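## Task

Take the top 96-well plate off the stack rack K1 and put it in the green bin marked RETURNS, one of three similar bins. The lower plate must stay in K1 as it is, and all three bins must be upright at the end. The result must hold without the robot supporting it, so release the plate and move the gripper away before finishing.

## Robot and tools

ROBOT. There is a single arm with five joints and a two-finger gripper. Every per-joint list (commands, Joint positions, Joint velocities, Joint targets, torques) uses this order: waist, shoulder, elbow, wrist pitch, wrist roll. Result lists add the finger gap as a sixth entry, in metres. Joint ranges in radians: waist -6.283 to 6.283, shoulder -2.059 to 2.094, elbow -3.927 to 0.192, wrist pitch -1.693 to 3.142, wrist roll -6.283 to 6.283. A real end stop may sit up to 0.010 rad either side of these. With only five joints, the flange can tilt toward or away from the base but cannot lean sideways. The fingers extend to one side of the flange and are level when the flange points straight down; wrist roll turns them.

FRAME. The scene frame has its origin on the table top under the arm base, +z up, and +y to the left when facing along +x. The base may be slightly tilted. end_effector_position (metres) is the point between the finger pads, about 2 cm short of the tips; end_effector_quat_wxyz is the orientation. In the gripper frame the fingers point along +x and open along y. Reported hand position gets less accurate at long reach.

ROW FORMAT. Both execute_actions and move use a row of 6 numbers in [-1, 1]: five joint values, then the gripper opening. The joint values are offsets, not poses: 1.0 equals 2.036 rad of change. The opening is absolute: +1 fully open (0.150 m gap), -1 closed (gap still 0.071 m). Between the ends, the fingers go to where grip_measured would show the written value.

execute_actions(actions): a list of actions; each action is a table of up to 15 rows, one row per control step of 1/30 s. If fewer than 15 rows are given, the last row repeats for the remaining steps. Every row's joint offsets are measured from the angles at the start of that action, not from the previous row; for the first action of a call the reference is the last reported angles in this scene. An action is rejected if it would drive a joint more than 0.010 rad beyond its range; if the first action fails that check, or any action is malformed, nothing in the call runs. A joint pushed past its real end is stopped there, and the result may say "joint sent to its limit" (absence of that line proves nothing). An empty list just returns the state and images.

move(target, speed, blocking): target is one row whose offsets count from the Joint positions in this scene's most recent result that lists them. speed, 0.01 to 2 rad/s (default 0.5), caps the joint with the longest path; all joints finish their paths together, so the hand travels on a curve and never slows for obstacles. Paths last between 0.5 and 10 s and are cut off at 10 s. The finger value is applied at once. The result adds a "move:" line: how it ended (done, off_target, moving, held, fault), limits=held or limits=none, and the joint farthest from its target. With blocking=false the result comes after 0.5 s while the arm keeps going; further rows or moves are refused until a result shows the move ended, so use wait or stop first. Faster moves and targets set deeper past a contact hit and press harder.

wait(seconds): 0 to 10; the arm holds its last command and a running move continues, returning early if it finishes. stop(): brakes a running move; it needs stopping distance, more at speed, and the fingers keep moving. zoom_image(camera, region): camera is cam_high, cam_low or cam_wrist (each 504x504); region is [x0, y0, x1, y1] in pixels from the top-left, at most 504 by 504. finished_scene(scene): ends the current scene, given its number, for good; the result says whether it succeeded and gives the next task.

RESULTS. Each result gives the pose and velocities, Joint positions (rad, then gap in m), Joint velocities, Joint targets (what the joints are being driven toward, which can drift on its own), grip_measured (opening on the command scale, possibly off by about 0.025), joint torques (biased and noisy, nonzero in free air), and camera images. "joint command not followed" means a clearance check altered or blocked targets. Camera calibration numbers are supplied; real poses may differ by a couple of degrees and millimetres.

MOTION LIMITS. Joint targets move at most 3.14 rad/s, stay within 0.623 rad of the measured angle, and are scaled back if they would put the hand over 70 mm from its measured spot; big changes need several actions. The simulation keeps running during replies, holding the last command.

GRIPPING AND SAFETY. To hold the plate, command an opening at least about 0.04 below grip_measured; pads give roughly 20 N each, and a fast close can squeeze harder. Load limits (N m): waist 46, shoulder 46, elbow 27.6, wrist pitch 18.4, wrist roll 18.4, including the carried weight; reaching one triggers a TORQUE FAULT that backs the joint off, pauses 10 s and drops the rest of the call. Holding loads heats motors: MOTOR HOT appears from 65 °C and an OVER-TEMPERATURE FAULT brakes the arm at 80 °C. External tugs may hit the held plate or nudge loose items. Do not drop, slam or hard-push anything, do not tip the bins or disturb the lower plate, and never let anything leave the table. Release only when the plate is fully inside the bin, then lift clear.

Each tool is called after "Request:" as name([rows], argument=value, ...), one row to a line, values as JSON.

## Session

I'll start by looking at the current state and camera images.

Request:
execute_actions(actions=[])

Scene clock: 0.00 s.
end_effector_position=(+0.4643, -0.4076, +0.2280) grip_measured=+1.00 end_effector_quat_wxyz=(+0.918, +0.333, +0.201, +0.074) end_effector_velocity=(+0.000, +0.000, +0.000) end_effector_angular_velocity=(-0.000, -0.001, +0.001)
Joint names: [waist, shoulder, elbow, wrist pitch, wrist roll]
Joint positions: [-0.948  0.903 -2.167  2.059 -1.085  0.15 ]
Joint velocities: [ 0.    -0.001  0.001 -0.001 -0.001  0.   ]
Joint torques (N m, as the arm reports them, + toward a larger angle): no reading
Motor temperatures (°C, as the motors report them): [35 31 35 34 37]
Joint targets: [-0.948 0.903 -2.167 2.059 -1.085]

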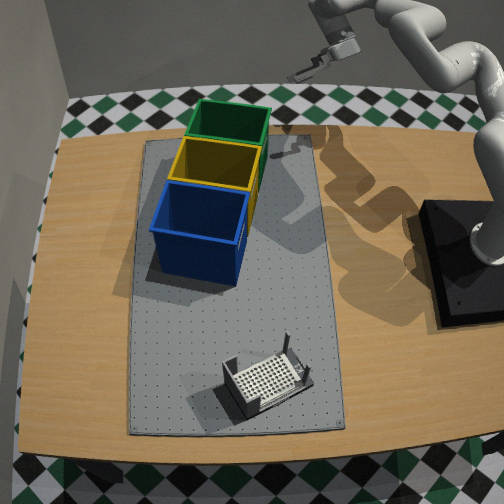

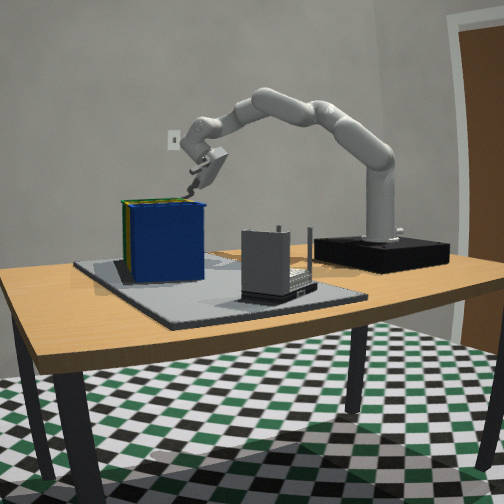

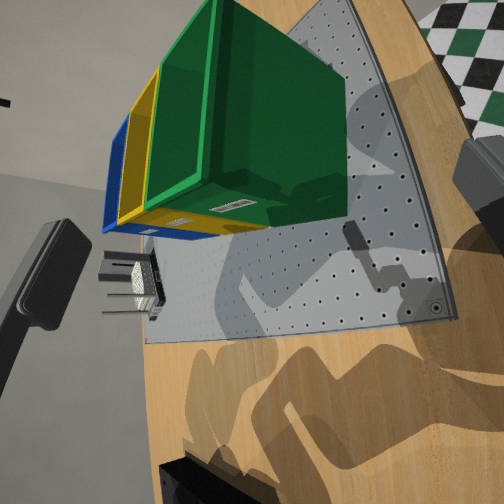

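Request:
zoom_image(camera="cam_high", region=[180, 310, 340, 440])

Request:
zoom_image(camera="cam_low", region=[220, 210, 340, 320])

Request:
zoom_image(camera="cam_high", region=[130, 80, 330, 300])

Region (180, 310, 340, 440) of cam_high's 504x504 image, scaled by 3.150, with more detail than that image has; it fills the top 410 rows of this view, and the rest is white.

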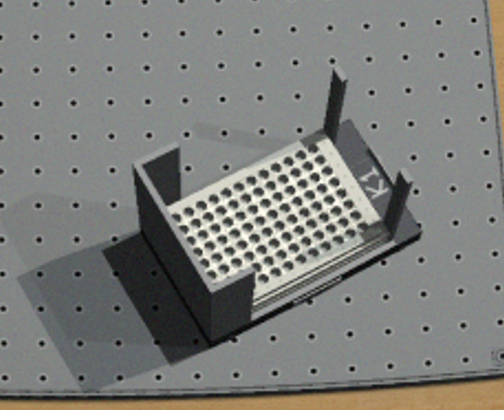

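Region (220, 210, 340, 320) of cam_low's 504x504 image, scaled by 4.200, with more detail than that image has; it fills the top 462 rows of this view, and the rest is white.

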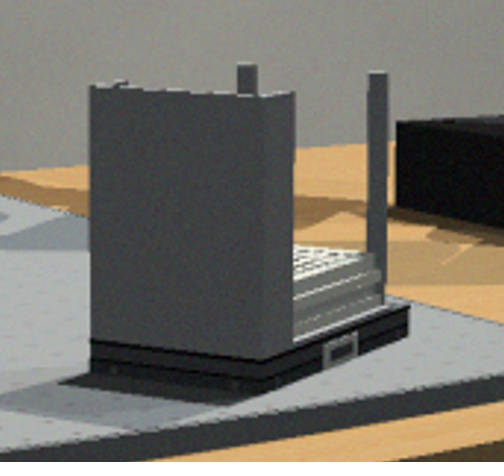

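Region (130, 80, 330, 300) of cam_high's 504x504 image, scaled by 2.291, with more detail than that image has; it fills the left 458 columns of this view, and the rest is white.

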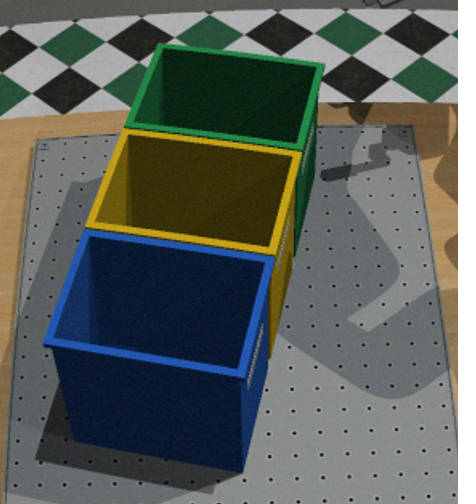

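Request:
zoom_image(camera="cam_high", region=[215, 325, 320, 425])

Request:
zoom_image(camera="cam_wrist", region=[80, 230, 200, 340])

Request:
zoom_image(camera="cam_high", region=[270, 0, 400, 100])

Region (215, 325, 320, 425) of cam_high's 504x504 image, scaled by 4.800, with more detail than that image has; it fills the top 480 rows of this view, and the rest is white.

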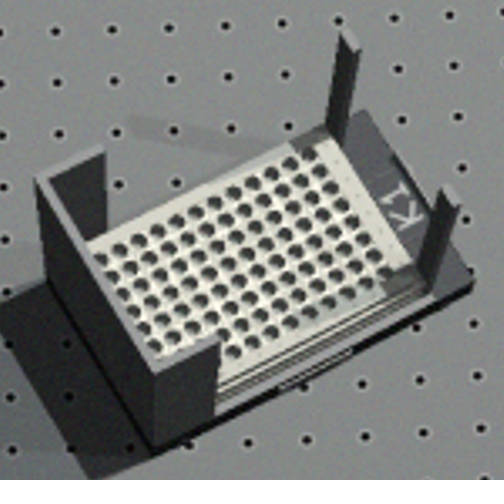

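Region (80, 230, 200, 340) of cam_wrist's 504x504 image, scaled by 4.200, with more detail than that image has; it fills the top 462 rows of this view, and the rest is white.

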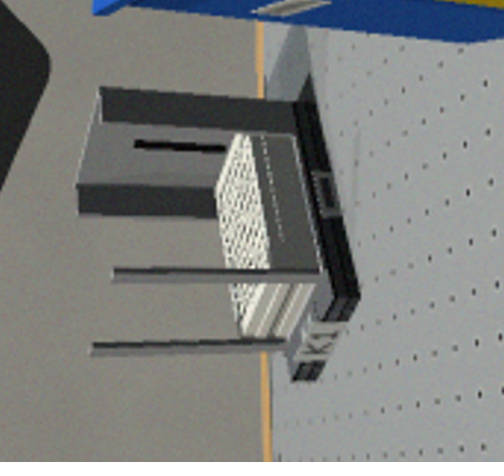

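Region (270, 0, 400, 100) of cam_high's 504x504 image, scaled by 3.877, with more detail than that image has; it fills the top 388 rows of this view, and the rest is white.

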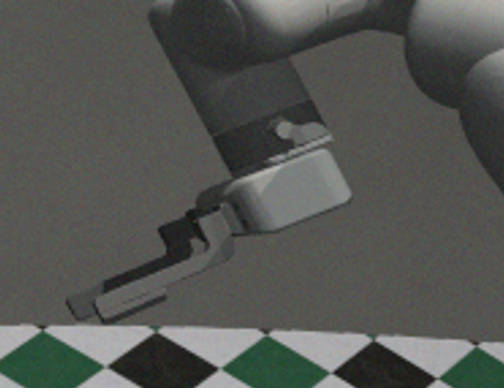

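Request:
zoom_image(camera="cam_low", region=[100, 130, 260, 300])

Request:
zoom_image(camera="cam_high", region=[170, 90, 290, 200])

Region (100, 130, 260, 300) of cam_low's 504x504 image, scaled by 2.965, with more detail than that image has; it fills the left 474 columns of this view, and the rest is white.

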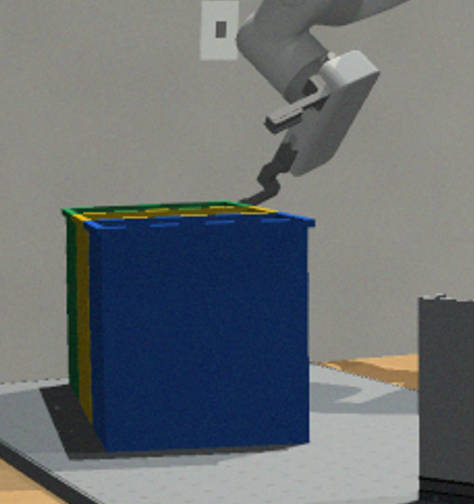

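Region (170, 90, 290, 200) of cam_high's 504x504 image, scaled by 4.200, with more detail than that image has; it fills the top 462 rows of this view, and the rest is white.

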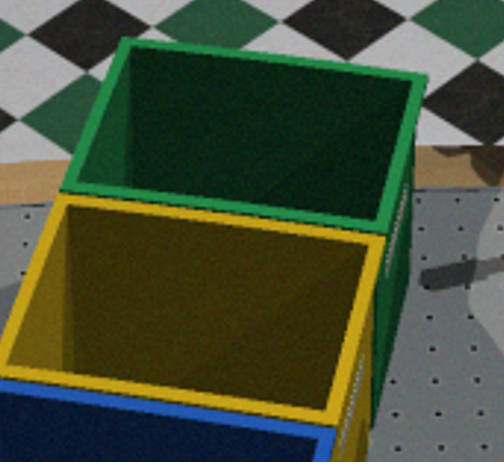

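Request:
move(target=[0, -0.3285, 0.5735, -0.6355, 0.4882, 1], speed=1.0)

Scene clock: 24.77 s.
end_effector_position=(+0.3885, -0.5037, +0.2521) grip_measured=+1.00 end_effector_quat_wxyz=(+0.913, +0.008, -0.002, -0.407) end_effector_velocity=(-0.000, +0.000, +0.000) end_effector_angular_velocity=(-0.002, -0.001, -0.002)
Joint names: [waist, shoulder, elbow, wrist pitch, wrist roll]
Joint positions: [-0.948  0.235 -1.     0.766 -0.091  0.15 ]
Joint velocities: [ 0.    -0.002  0.003 -0.003  0.002  0.   ]
Joint torques (N m, as the arm reports them, + toward a larger angle): [  0.13 -14.82  -9.24  -1.93  -0.3 ]
Motor temperatures (°C, as the motors report them): [35 31 36 34 37]
Joint targets: [-0.948 0.235 -1.000 0.766 -0.091]
move: done; limits=none; farthest joint: the shoulder, 0.001 radians from its target (0.669 radians at the start)
camera_calibration (this result's frames):
cam_wrist: T_world_to_cam=[[-0.726686, -0.641938, -0.244627, 0.0160233], [-0.392267, 0.68008, -0.619369, 0.64168], [0.563963, -0.354128, -0.746016, -0.120746], [0, 0, 0, 1]] pos_world=[0.33145, -0.468867, 0.311278]

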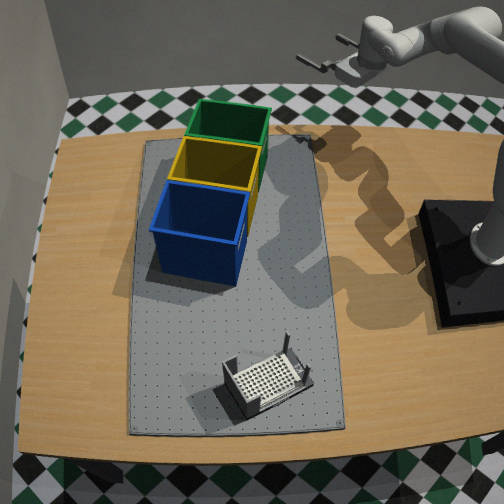

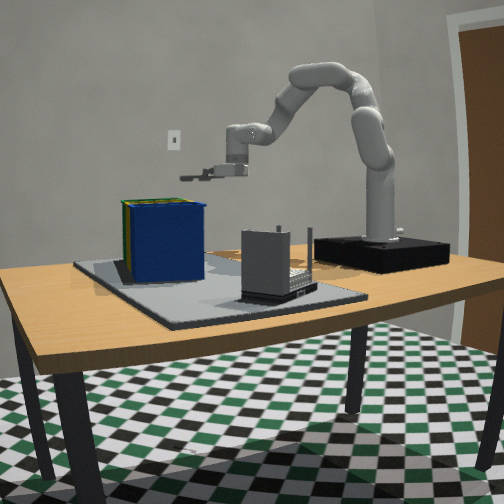

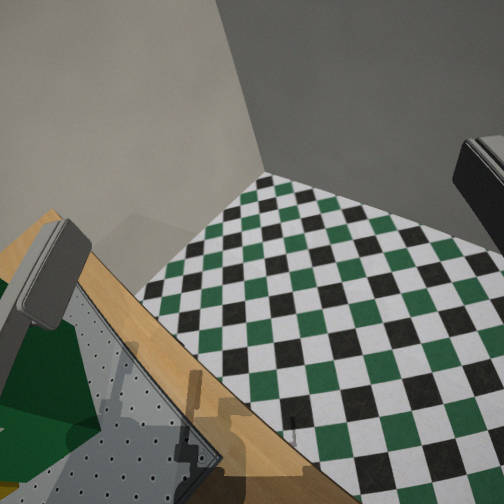

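Request:
move(target=[0.6557, 0, 0, 0, 0.0025, 1], speed=1.0)

Scene clock: 31.77 s.
end_effector_position=(+0.5770, +0.2590, +0.2640) grip_measured=+1.00 end_effector_quat_wxyz=(+0.970, +0.005, -0.007, +0.243) end_effector_velocity=(-0.001, +0.002, +0.000) end_effector_angular_velocity=(+0.000, -0.000, +0.003)
Joint names: [waist, shoulder, elbow, wrist pitch, wrist roll]
Joint positions: [ 0.386  0.235 -1.     0.766 -0.086  0.15 ]
Joint velocities: [ 0.004 -0.001  0.001 -0.     0.002  0.   ]
Joint torques (N m, as the arm reports them, + toward a larger angle): [  0.06 -15.16  -9.11  -2.06  -0.26]
Motor temperatures (°C, as the motors report them): [35 31 36 35 37]
Joint targets: [0.387 0.235 -1.000 0.766 -0.086]
move: done; limits=none; farthest joint: the waist, 0.001 radians from its target (1.335 radians at the start)
camera_calibration (this result's frames):
cam_wrist: T_world_to_cam=[[0.454222, -0.859454, -0.234565, 0.0178026], [-0.741207, -0.218499, -0.634721, 0.642435], [0.494261, 0.462165, -0.736281, -0.121917], [0, 0, 0, 1]] pos_world=[0.52835, 0.212018, 0.322177]

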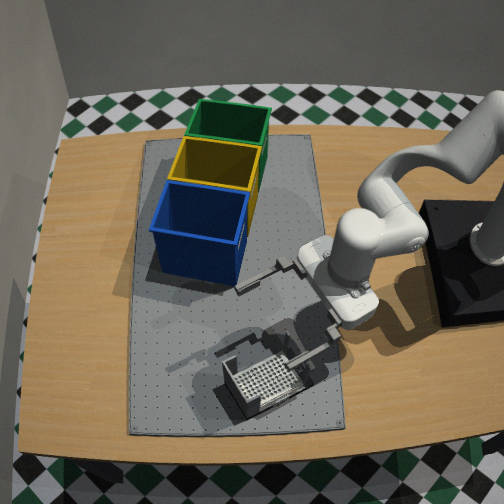

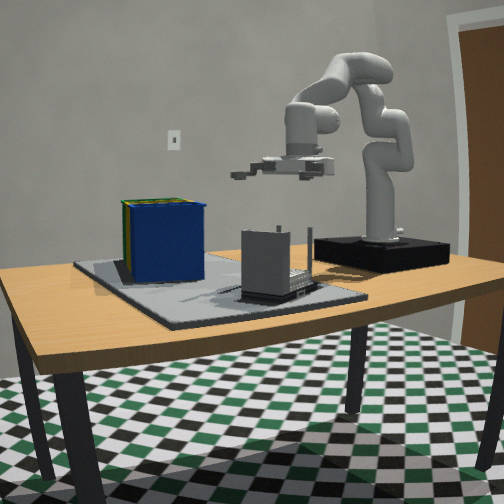

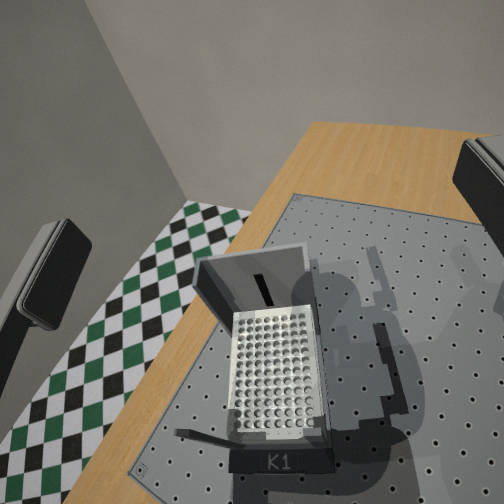

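Request:
zoom_image(camera="cam_high", region=[210, 220, 400, 420])

Request:
zoom_image(camera="cam_wrist", region=[160, 230, 420, 490])

Request:
zoom_image(camera="cam_low", region=[220, 130, 350, 240])

Region (210, 220, 400, 420) of cam_high's 504x504 image, scaled by 2.520, with more detail than that image has; it fills the left 479 columns of this view, and the rest is white.

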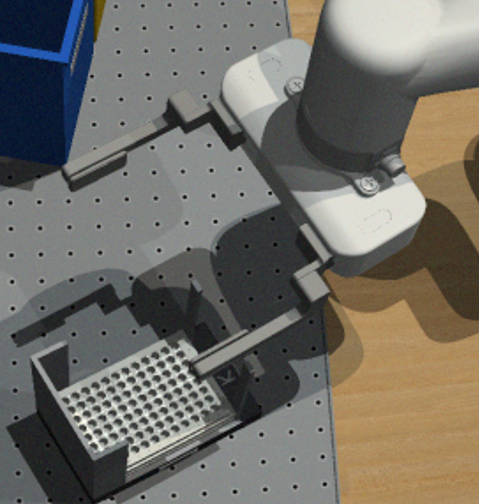

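Region (160, 230, 420, 490) of cam_wrist's 504x504 image, scaled by 1.938, with more detail than that image has.

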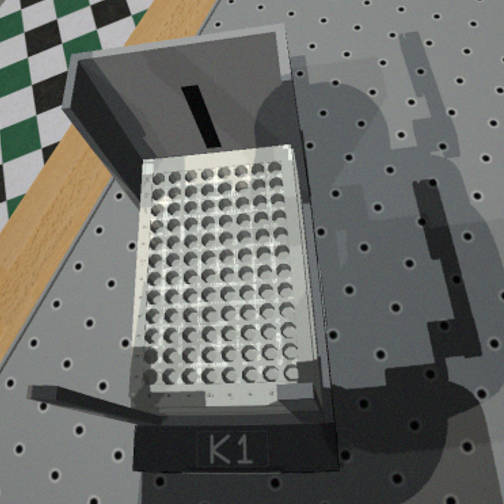

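Region (220, 130, 350, 240) of cam_low's 504x504 image, scaled by 3.877, with more detail than that image has; it fills the top 426 rows of this view, and the rest is white.

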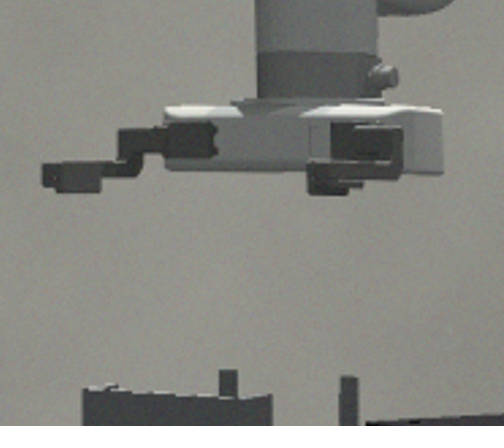

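Request:
zoom_image(camera="cam_wrist", region=[210, 295, 350, 480])

Request:
zoom_image(camera="cam_high", region=[225, 240, 345, 380])

Region (210, 295, 350, 480) of cam_wrist's 504x504 image, scaled by 2.724, with more detail than that image has; it fills the left 381 columns of this view, and the rest is white.

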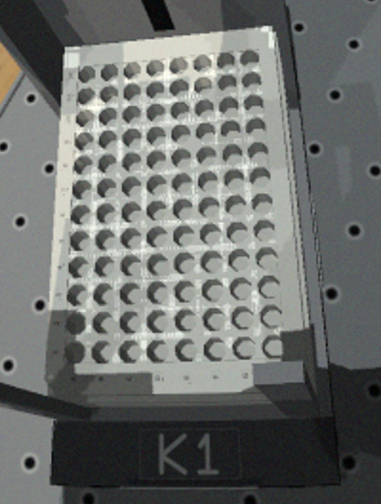

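Region (225, 240, 345, 380) of cam_high's 504x504 image, scaled by 3.600, with more detail than that image has; it fills the left 432 columns of this view, and the rest is white.

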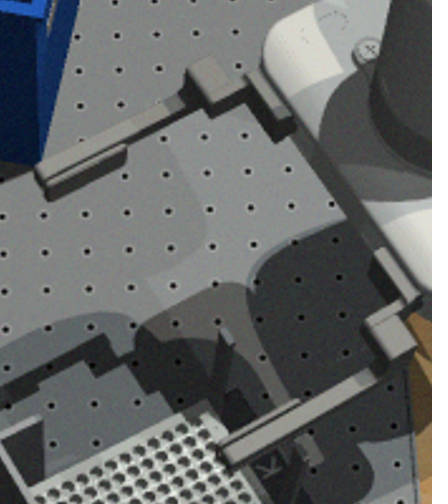

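Request:
move(target=[-0.40, 0, 0, 0, 0, 1], speed=1.0)

Scene clock: 42.73 s.
end_effector_position=(+0.5857, -0.2438, +0.2576) grip_measured=+1.00 end_effector_quat_wxyz=(+0.987, +0.007, -0.004, -0.161) end_effector_velocity=(-0.001, -0.002, -0.001) end_effector_angular_velocity=(+0.001, +0.001, -0.004)
Joint names: [waist, shoulder, elbow, wrist pitch, wrist roll]
Joint positions: [-0.428  0.235 -1.     0.766 -0.086  0.15 ]
Joint velocities: [-0.004  0.     0.002 -0.     0.     0.   ]
Joint torques (N m, as the arm reports them, + toward a larger angle): [  0.44 -14.85  -9.21  -1.88  -0.29]
Motor temperatures (°C, as the motors report them): [35 31 36 35 37]
Joint targets: [-0.428 0.235 -1.000 0.766 -0.086]
move: done; limits=none; farthest joint: the waist, 0.001 radians from its target (0.815 radians at the start)
camera_calibration (this result's frames):
cam_wrist: T_world_to_cam=[[-0.3141, -0.917585, -0.24368, 0.018372], [-0.671645, 0.39617, -0.626053, 0.641889], [0.670996, -0.032977, -0.740728, -0.121633], [0, 0, 0, 1]] pos_world=[0.518507, -0.241451, 0.316236]

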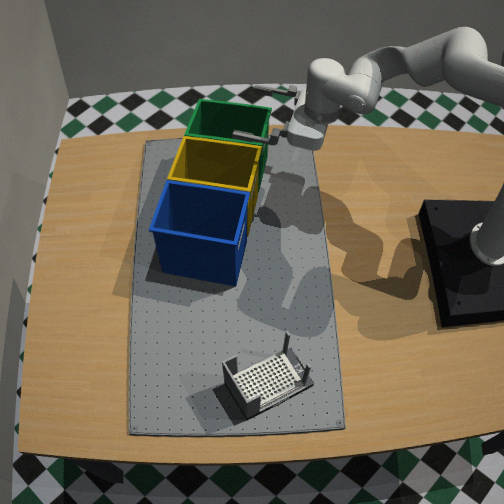

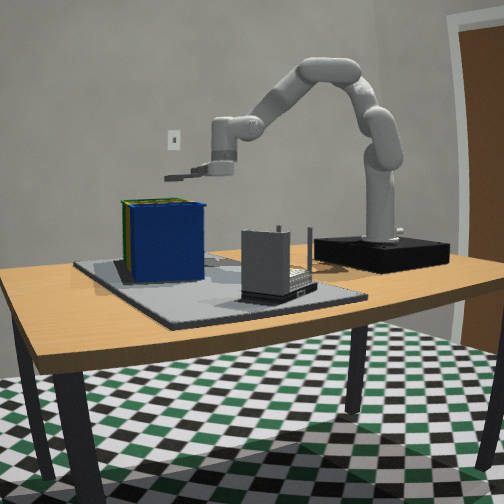

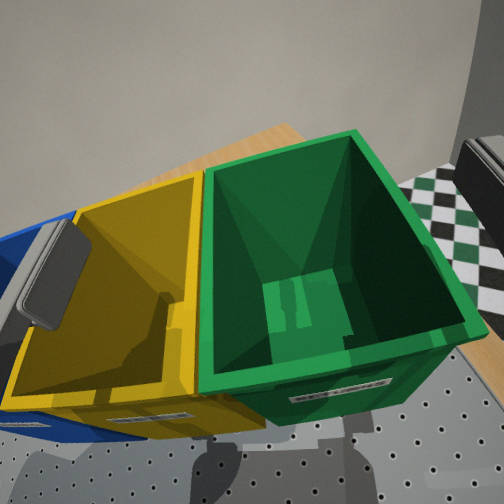

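Request:
zoom_image(camera="cam_wrist", region=[190, 120, 500, 430])

Request:
zoom_image(camera="cam_high", region=[170, 60, 350, 200])

Request:
zoom_image(camera="cam_low", region=[110, 110, 270, 230])

Region (190, 120, 500, 430) of cam_wrist's 504x504 image, scaled by 1.626, with more detail than that image has.

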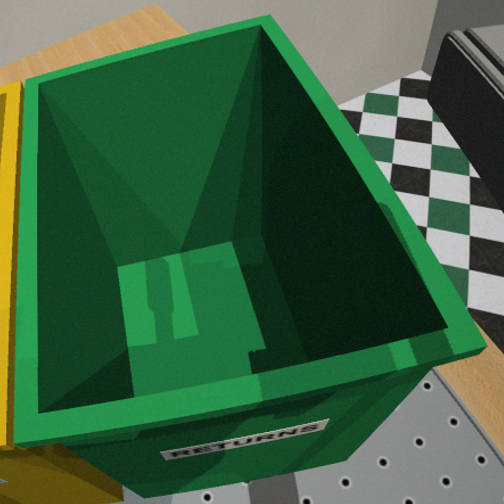

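Region (170, 60, 350, 200) of cam_high's 504x504 image, scaled by 2.800, with more detail than that image has.

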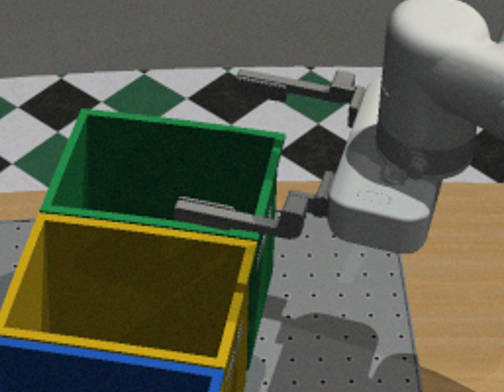

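Region (110, 110, 270, 230) of cam_low's 504x504 image, scaled by 3.150, with more detail than that image has; it fills the top 378 rows of this view, and the rest is white.

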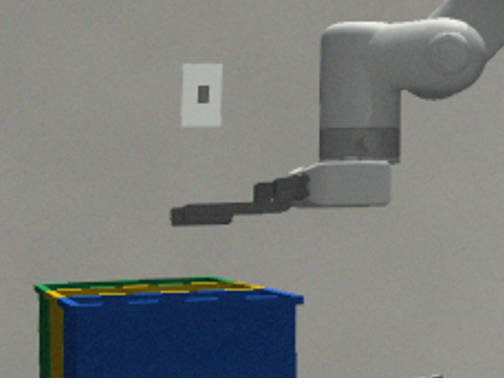

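Request:
zoom_image(camera="cam_wrist", region=[0, 200, 130, 400])

Request:
zoom_image(camera="cam_wrist", region=[400, 120, 504, 280])

Request:
zoom_image(camera="cam_high", region=[225, 75, 325, 155])

Region (0, 200, 130, 400) of cam_wrist's 504x504 image, scaled by 2.520, with more detail than that image has; it fills the left 328 columns of this view, and the rest is white.

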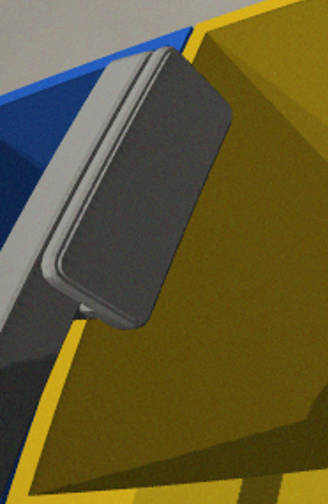

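Region (400, 120, 504, 280) of cam_wrist's 504x504 image, scaled by 3.150, with more detail than that image has; it fills the left 328 columns of this view, and the rest is white.

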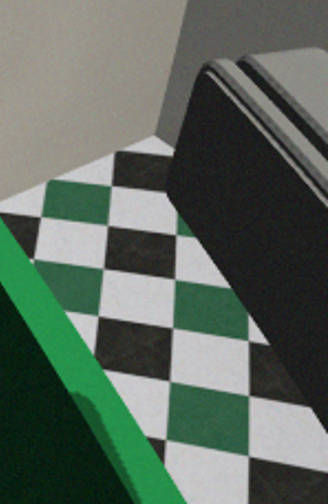

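Region (225, 75, 325, 155) of cam_high's 504x504 image, scaled by 5.040, with more detail than that image has; it fills the top 403 rows of this view, and the rest is white.

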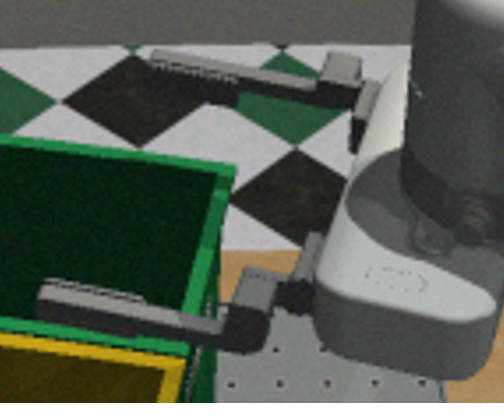

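Request:
zoom_image(camera="cam_wrist", region=[20, 205, 100, 275])

Request:
zoom_image(camera="cam_high", region=[228, 120, 288, 150])

Region (20, 205, 100, 275) of cam_wrist's 504x504 image, scaled by 6.300, with more detail than that image has; it fills the top 441 rows of this view, and the rest is white.

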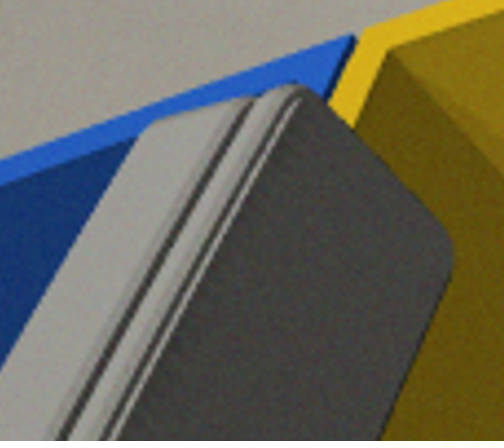

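Region (228, 120, 288, 150) of cam_high's 504x504 image, scaled by 8.400, with more detail than that image has.

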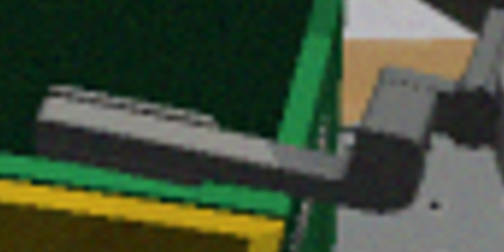

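Request:
zoom_image(camera="cam_wrist", region=[240, 230, 400, 380])

Request:
zoom_image(camera="cam_wrist", region=[180, 330, 504, 504])

Region (240, 230, 400, 380) of cam_wrist's 504x504 image, scaled by 3.150, with more detail than that image has; it fills the top 472 rows of this view, and the rest is white.

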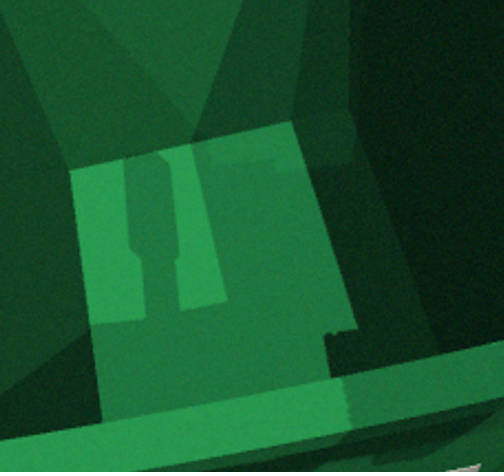

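Region (180, 330, 504, 504) of cam_wrist's 504x504 image, scaled by 1.556, with more detail than that image has; it fills the top 271 rows of this view, and the rest is white.

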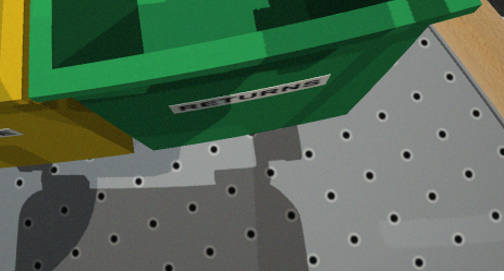

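Request:
move(target=[-0.0007, 0.1037, -0.1162, -0.3735, -0.7543, -1], speed=1.5)

Scene clock: 86.87 s.
end_effector_position=(+0.6257, -0.1156, +0.3280) grip_measured=-0.98 end_effector_quat_wxyz=(+0.761, -0.323, -0.209, +0.522) end_effector_velocity=(-0.000, -0.000, +0.000) end_effector_angular_velocity=(-0.004, -0.001, +0.003)
Joint names: [waist, shoulder, elbow, wrist pitch, wrist roll]
Joint positions: [-0.429  0.446 -1.237  0.006 -1.621  0.072]
Joint velocities: [-0.     0.    -0.001 -0.002 -0.004  0.   ]
Joint torques (N m, as the arm reports them, + toward a larger angle): [  0.41 -17.82  -9.63  -2.3   -0.2 ]
Motor temperatures (°C, as the motors report them): [35 31 36 35 37]
Joint targets: [-0.429 0.446 -1.237 0.005 -1.621]
move: done; limits=none; farthest joint: the waist, 0.000 radians from its target (0.001 radians at the start)
camera_calibration (this result's frames):
cam_wrist: T_world_to_cam=[[0.789491, -0.307955, 0.530913, -0.708369], [0.0277313, -0.846232, -0.532093, 0.0499935], [0.613136, 0.434805, -0.659552, -0.0284209], [0, 0, 0, 1]] pos_world=[0.57529, -0.163482, 0.383938]

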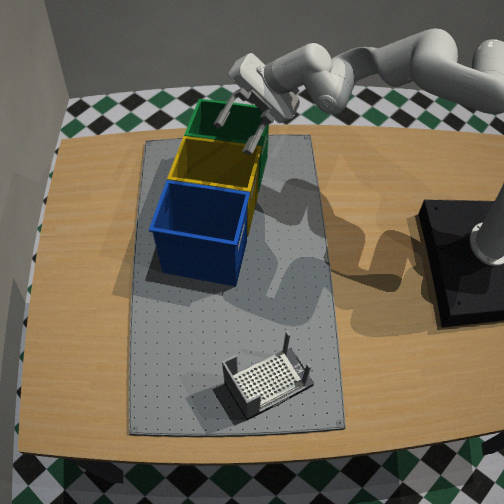

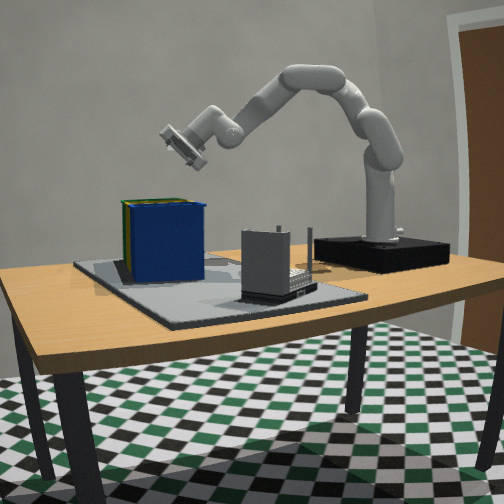

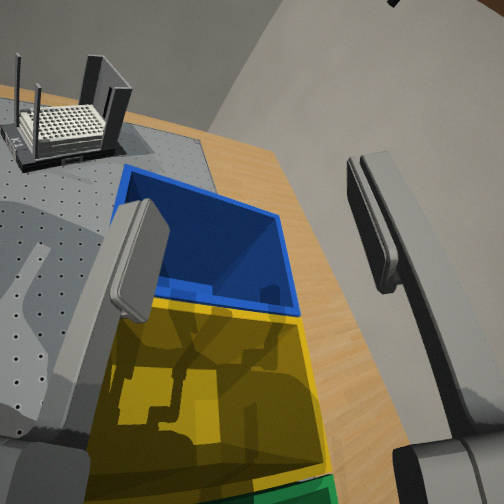

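Request:
zoom_image(camera="cam_wrist", region=[330, 140, 450, 300])

Request:
zoom_image(camera="cam_wrist", region=[80, 190, 200, 330])

Request:
zoom_image(camera="cam_wrist", region=[0, 40, 150, 180])

Region (330, 140, 450, 300) of cam_wrist's 504x504 image, scaled by 3.150, with more detail than that image has; it fills the left 378 columns of this view, and the rest is white.

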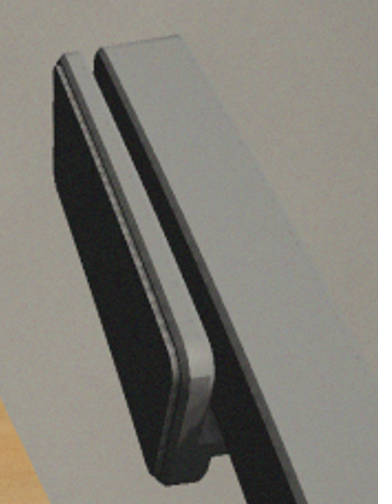

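Region (80, 190, 200, 330) of cam_wrist's 504x504 image, scaled by 3.600, with more detail than that image has; it fills the left 432 columns of this view, and the rest is white.

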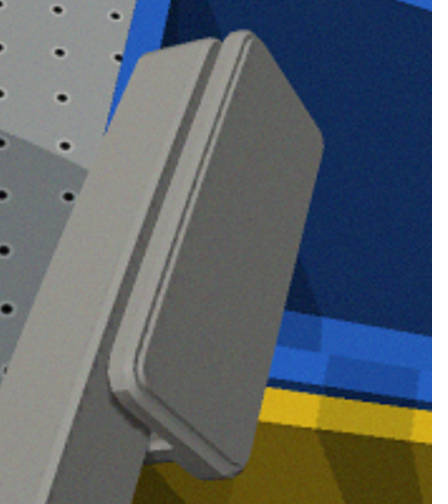

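Region (0, 40, 150, 180) of cam_wrist's 504x504 image, scaled by 3.360, with more detail than that image has; it fills the top 470 rows of this view, and the rest is white.

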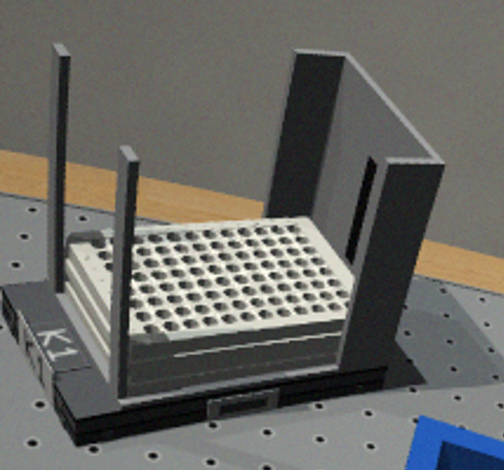

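Request:
move(target=[-0.0009, 0.1037, -0.116, -0.3737, -0.7547, -1], speed=1.5)

Scene clock: 91.33 s.
end_effector_position=(+0.6061, -0.2717, +0.2750) grip_measured=-0.98 end_effector_quat_wxyz=(-0.145, +0.694, -0.145, -0.690) end_effector_velocity=(+0.000, -0.000, -0.000) end_effector_angular_velocity=(-0.002, -0.001, -0.000)
Joint names: [waist, shoulder, elbow, wrist pitch, wrist roll]
Joint positions: [-0.431  0.657 -1.473 -0.755 -3.157  0.072]
Joint velocities: [-0.     0.001 -0.001 -0.002 -0.002  0.   ]
Joint torques (N m, as the arm reports them, + toward a larger angle): [  0.46 -19.36  -9.19  -1.59  -0.29]
Motor temperatures (°C, as the motors report them): [35 31 36 35 37]
Joint targets: [-0.431 0.657 -1.473 -0.755 -3.157]
move: done; limits=none; farthest joint: the waist, 0.000 radians from its target (0.002 radians at the start)
camera_calibration (this result's frames):
cam_wrist: T_world_to_cam=[[0.599833, 0.800074, 0.0089987, -0.153267], [0.506811, -0.388622, 0.76949, -0.633787], [0.619146, -0.457005, -0.638595, -0.235181], [0, 0, 0, 1]] pos_world=[0.558757, -0.231158, 0.338886]

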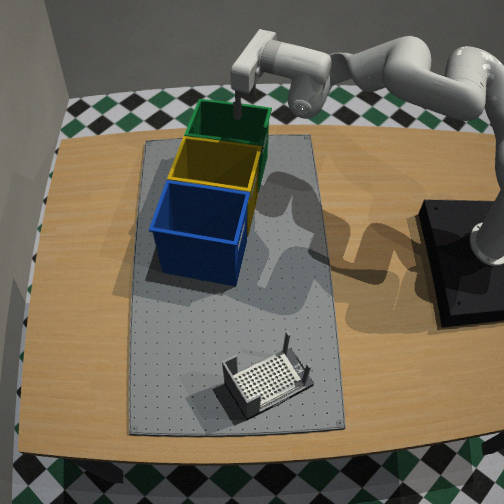

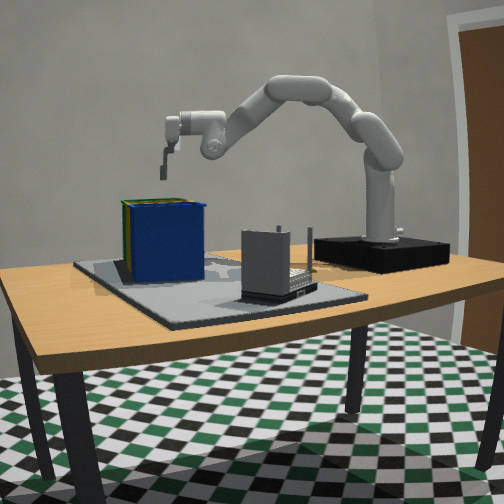

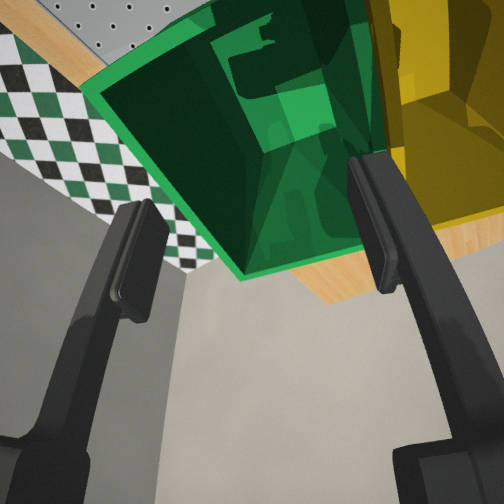

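Request:
zoom_image(camera="cam_wrist", region=[70, 0, 420, 300])

Request:
zoom_image(camera="cam_low", region=[110, 90, 270, 230])

Region (70, 0, 420, 300) of cam_wrist's 504x504 image, scaled by 1.440, with more detail than that image has; it fills the top 432 rows of this view, and the rest is white.

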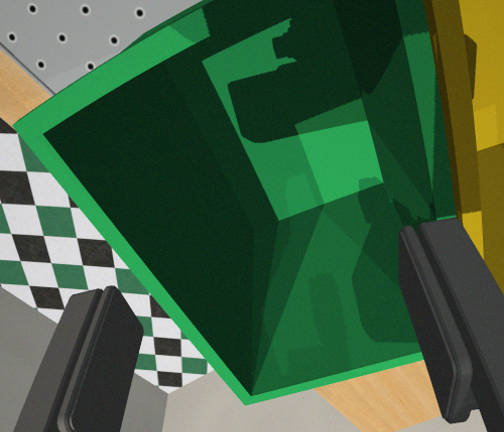

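Region (110, 90, 270, 230) of cam_low's 504x504 image, scaled by 3.150, with more detail than that image has; it fills the top 441 rows of this view, and the rest is white.

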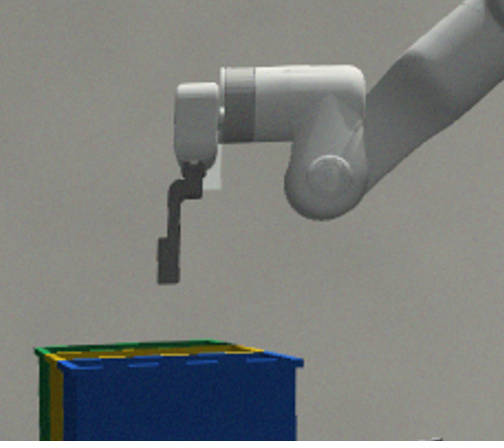

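Request:
move(target=[-0.0016, 0.14635, -0.03555, -0.1107, 0, -1], speed=0.3)

Scene clock: 96.90 s.
end_effector_position=(+0.6063, -0.2718, +0.1403) grip_measured=-0.98 end_effector_quat_wxyz=(-0.146, +0.694, -0.146, -0.690) end_effector_velocity=(-0.001, +0.000, -0.003) end_effector_angular_velocity=(+0.001, +0.004, -0.000)
Joint names: [waist, shoulder, elbow, wrist pitch, wrist roll]
Joint positions: [-0.434  0.954 -1.545 -0.98  -3.157  0.072]
Joint velocities: [-0.     0.004  0.001 -0.    -0.     0.   ]
Joint torques (N m, as the arm reports them, + toward a larger angle): [  0.35 -20.41  -7.9   -1.59  -0.27]
Motor temperatures (°C, as the motors report them): [35 31 36 35 37]
Joint targets: [-0.434 0.955 -1.545 -0.980 -3.157]
move: done; limits=none; farthest joint: the shoulder, 0.001 radians from its target (0.298 radians at the start)
camera_calibration (this result's frames):
cam_wrist: T_world_to_cam=[[0.602431, 0.798119, 0.00907219, -0.154243], [0.50536, -0.390201, 0.769646, -0.529831], [0.617809, -0.459074, -0.638406, -0.321182], [0, 0, 0, 1]] pos_world=[0.559105, -0.231082, 0.204136]

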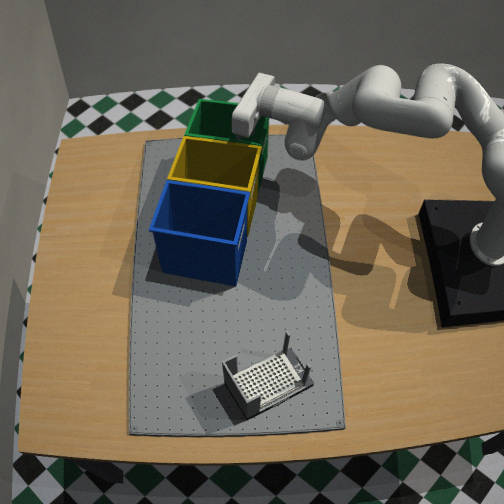

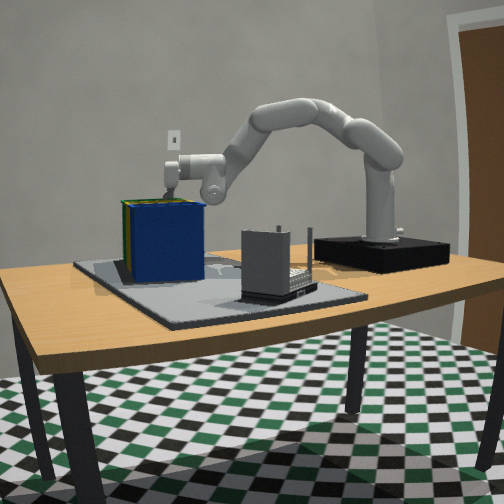

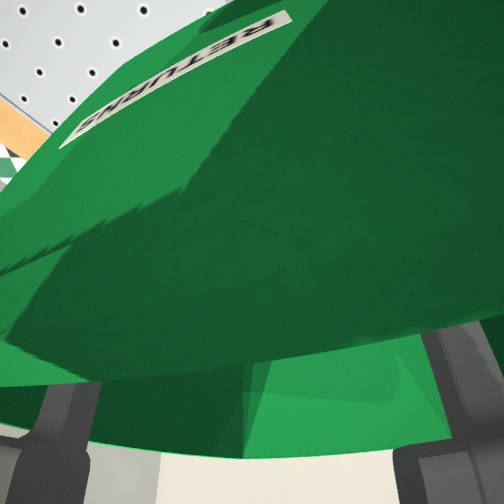

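Request:
execute_actions([
  [[0,0,0,0,0,-0.95],[0,0,0,0,0,-0.93],[0,0,0,0,0,-0.91],[0,0,0,0,0,-0.89],[0,0,0,0,0,-0.87],[0,0,0,0,0,-0.85],[0,0,0,0,0,-0.83],[0,0,0,0,0,-0.81],[0,0,0,0,0,-0.79],[0,0,0,0,0,-0.77],[0,0,0,0,0,-0.75],[0,0,0,0,0,-0.73],[0,0,0,0,0,-0.715],[0,0,0,0,0,-0.70],[0,0,0,0,0,-0.69]],
  [[0,0,0,0,0,-0.68],[0,0,0,0,0,-0.67],[0,0,0,0,0,-0.66],[0,0,0,0,0,-0.65],[0,0,0,0,0,-0.64],[0,0,0,0,0,-0.63],[0,0,0,0,0,-0.62],[0,0,0,0,0,-0.61],[0,0,0,0,0,-0.60],[0,0,0,0,0,-0.59],[0,0,0,0,0,-0.58],[0,0,0,0,0,-0.58],[0,0,0,0,0,-0.58],[0,0,0,0,0,-0.58],[0,0,0,0,0,-0.58]],
])

Scene clock: 99.40 s.
end_effector_position=(+0.6063, -0.2719, +0.1403) grip_measured=-0.58 end_effector_quat_wxyz=(-0.146, +0.694, -0.146, -0.690) end_effector_velocity=(-0.000, +0.000, -0.000) end_effector_angular_velocity=(-0.001, +0.001, +0.001)
Joint names: [waist, shoulder, elbow, wrist pitch, wrist roll]
Joint positions: [-0.434  0.954 -1.545 -0.98  -3.157  0.087]
Joint velocities: [ 0.001  0.    -0.     0.001 -0.001  0.002]
Joint torques (N m, as the arm reports them, + toward a larger angle): [  1.04 -20.39  -7.85  -1.57  -0.12]
Motor temperatures (°C, as the motors report them): [35 31 36 35 37]
Joint targets: [-0.434 0.954 -1.545 -0.980 -3.157]
camera_calibration (this result's frames):
cam_wrist: T_world_to_cam=[[0.602577, 0.79801, 0.00898413, -0.154218], [0.505321, -0.390232, 0.769655, -0.52983], [0.617699, -0.459237, -0.638396, -0.321188], [0, 0, 0, 1]] pos_world=[0.55906, -0.231191, 0.204127]

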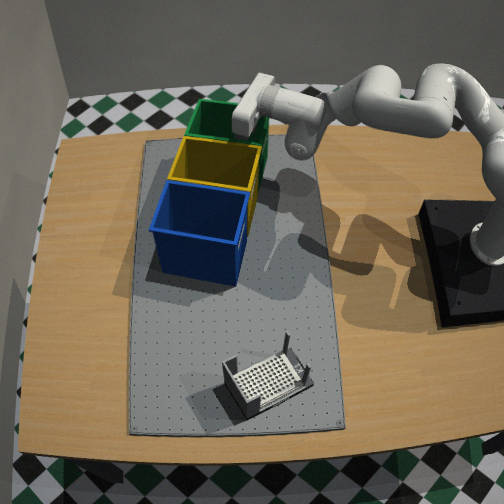

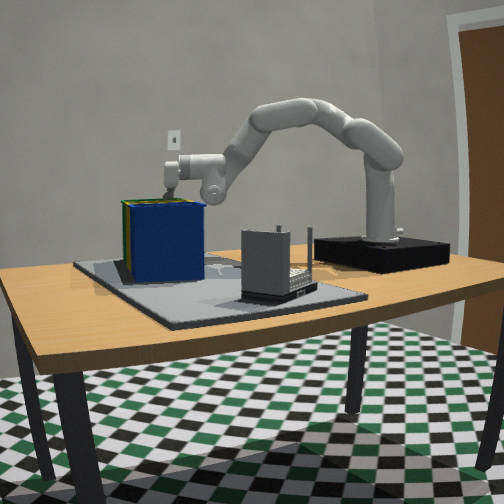

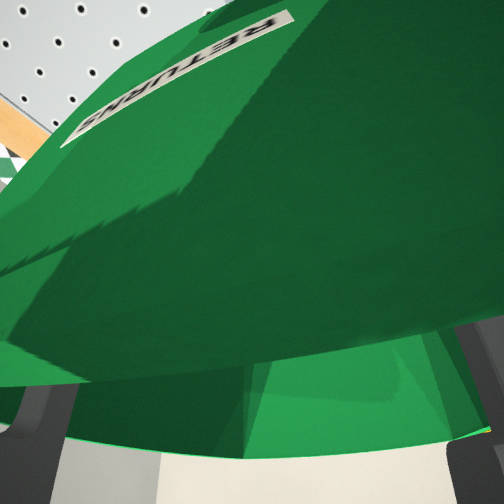

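Request:
execute_actions([
  [[-0.0005,0,0,0,0,-0.58],[-0.001,0,0,0,0,-0.58],[-0.0015,0,0,0,0,-0.58],[-0.0015,0,0,0,0,-0.58],[-0.0015,0,0,0,0,-0.58],[-0.0015,0,0,0,0,-0.575],[-0.0015,0,0,0,0,-0.57],[-0.0015,0,0,0,0,-0.565],[-0.0015,0,0,0,0,-0.56],[-0.0015,0,0,0,0,-0.555],[-0.0015,0,0,0,0,-0.55],[-0.0015,0,0,0,0,-0.545],[-0.0015,0,0,0,0,-0.54],[-0.0015,0,0,0,0,-0.54],[-0.0015,0,0,0,0,-0.54]],
])

Scene clock: 100.50 s.
end_effector_position=(+0.6055, -0.2737, +0.1402) grip_measured=-0.55 end_effector_quat_wxyz=(-0.147, +0.693, -0.147, -0.690) end_effector_velocity=(-0.000, -0.001, +0.000) end_effector_angular_velocity=(+0.001, -0.001, -0.001)
Joint names: [waist, shoulder, elbow, wrist pitch, wrist roll]
Joint positions: [-0.437  0.954 -1.545 -0.98  -3.157  0.089]
Joint velocities: [-0.001 -0.     0.    -0.001  0.001  0.001]
Joint torques (N m, as the arm reports them, + toward a larger angle): [ -0.08 -19.99  -7.73  -1.6   -0.4 ]
Motor temperatures (°C, as the motors report them): [35 31 36 35 37]
Joint targets: [-0.437 0.954 -1.545 -0.980 -3.157]
camera_calibration (this result's frames):
cam_wrist: T_world_to_cam=[[0.604868, 0.796274, 0.00908638, -0.154246], [0.504189, -0.391776, 0.769614, -0.529824], [0.616383, -0.460934, -0.638445, -0.321182], [0, 0, 0, 1]] pos_world=[0.558401, -0.232793, 0.204105]

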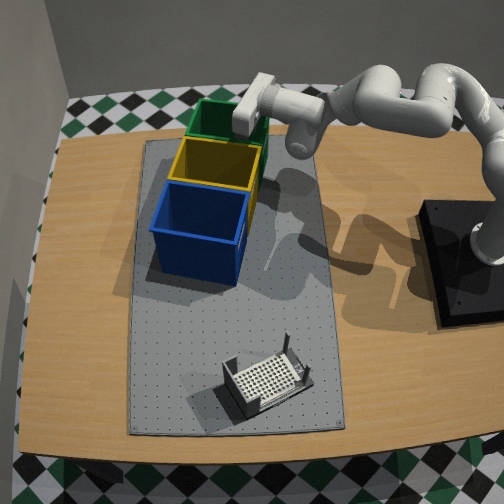

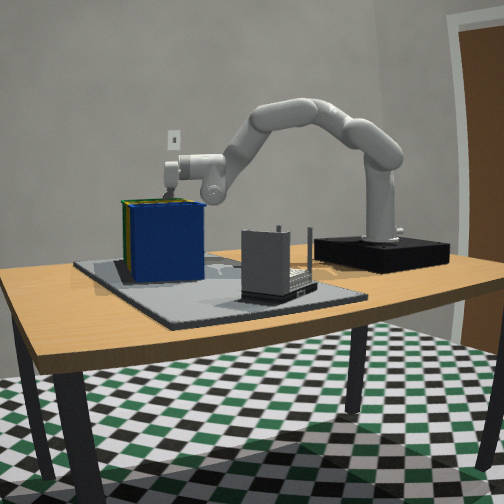

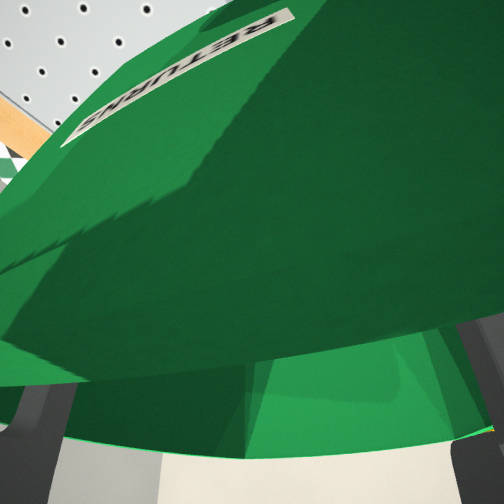

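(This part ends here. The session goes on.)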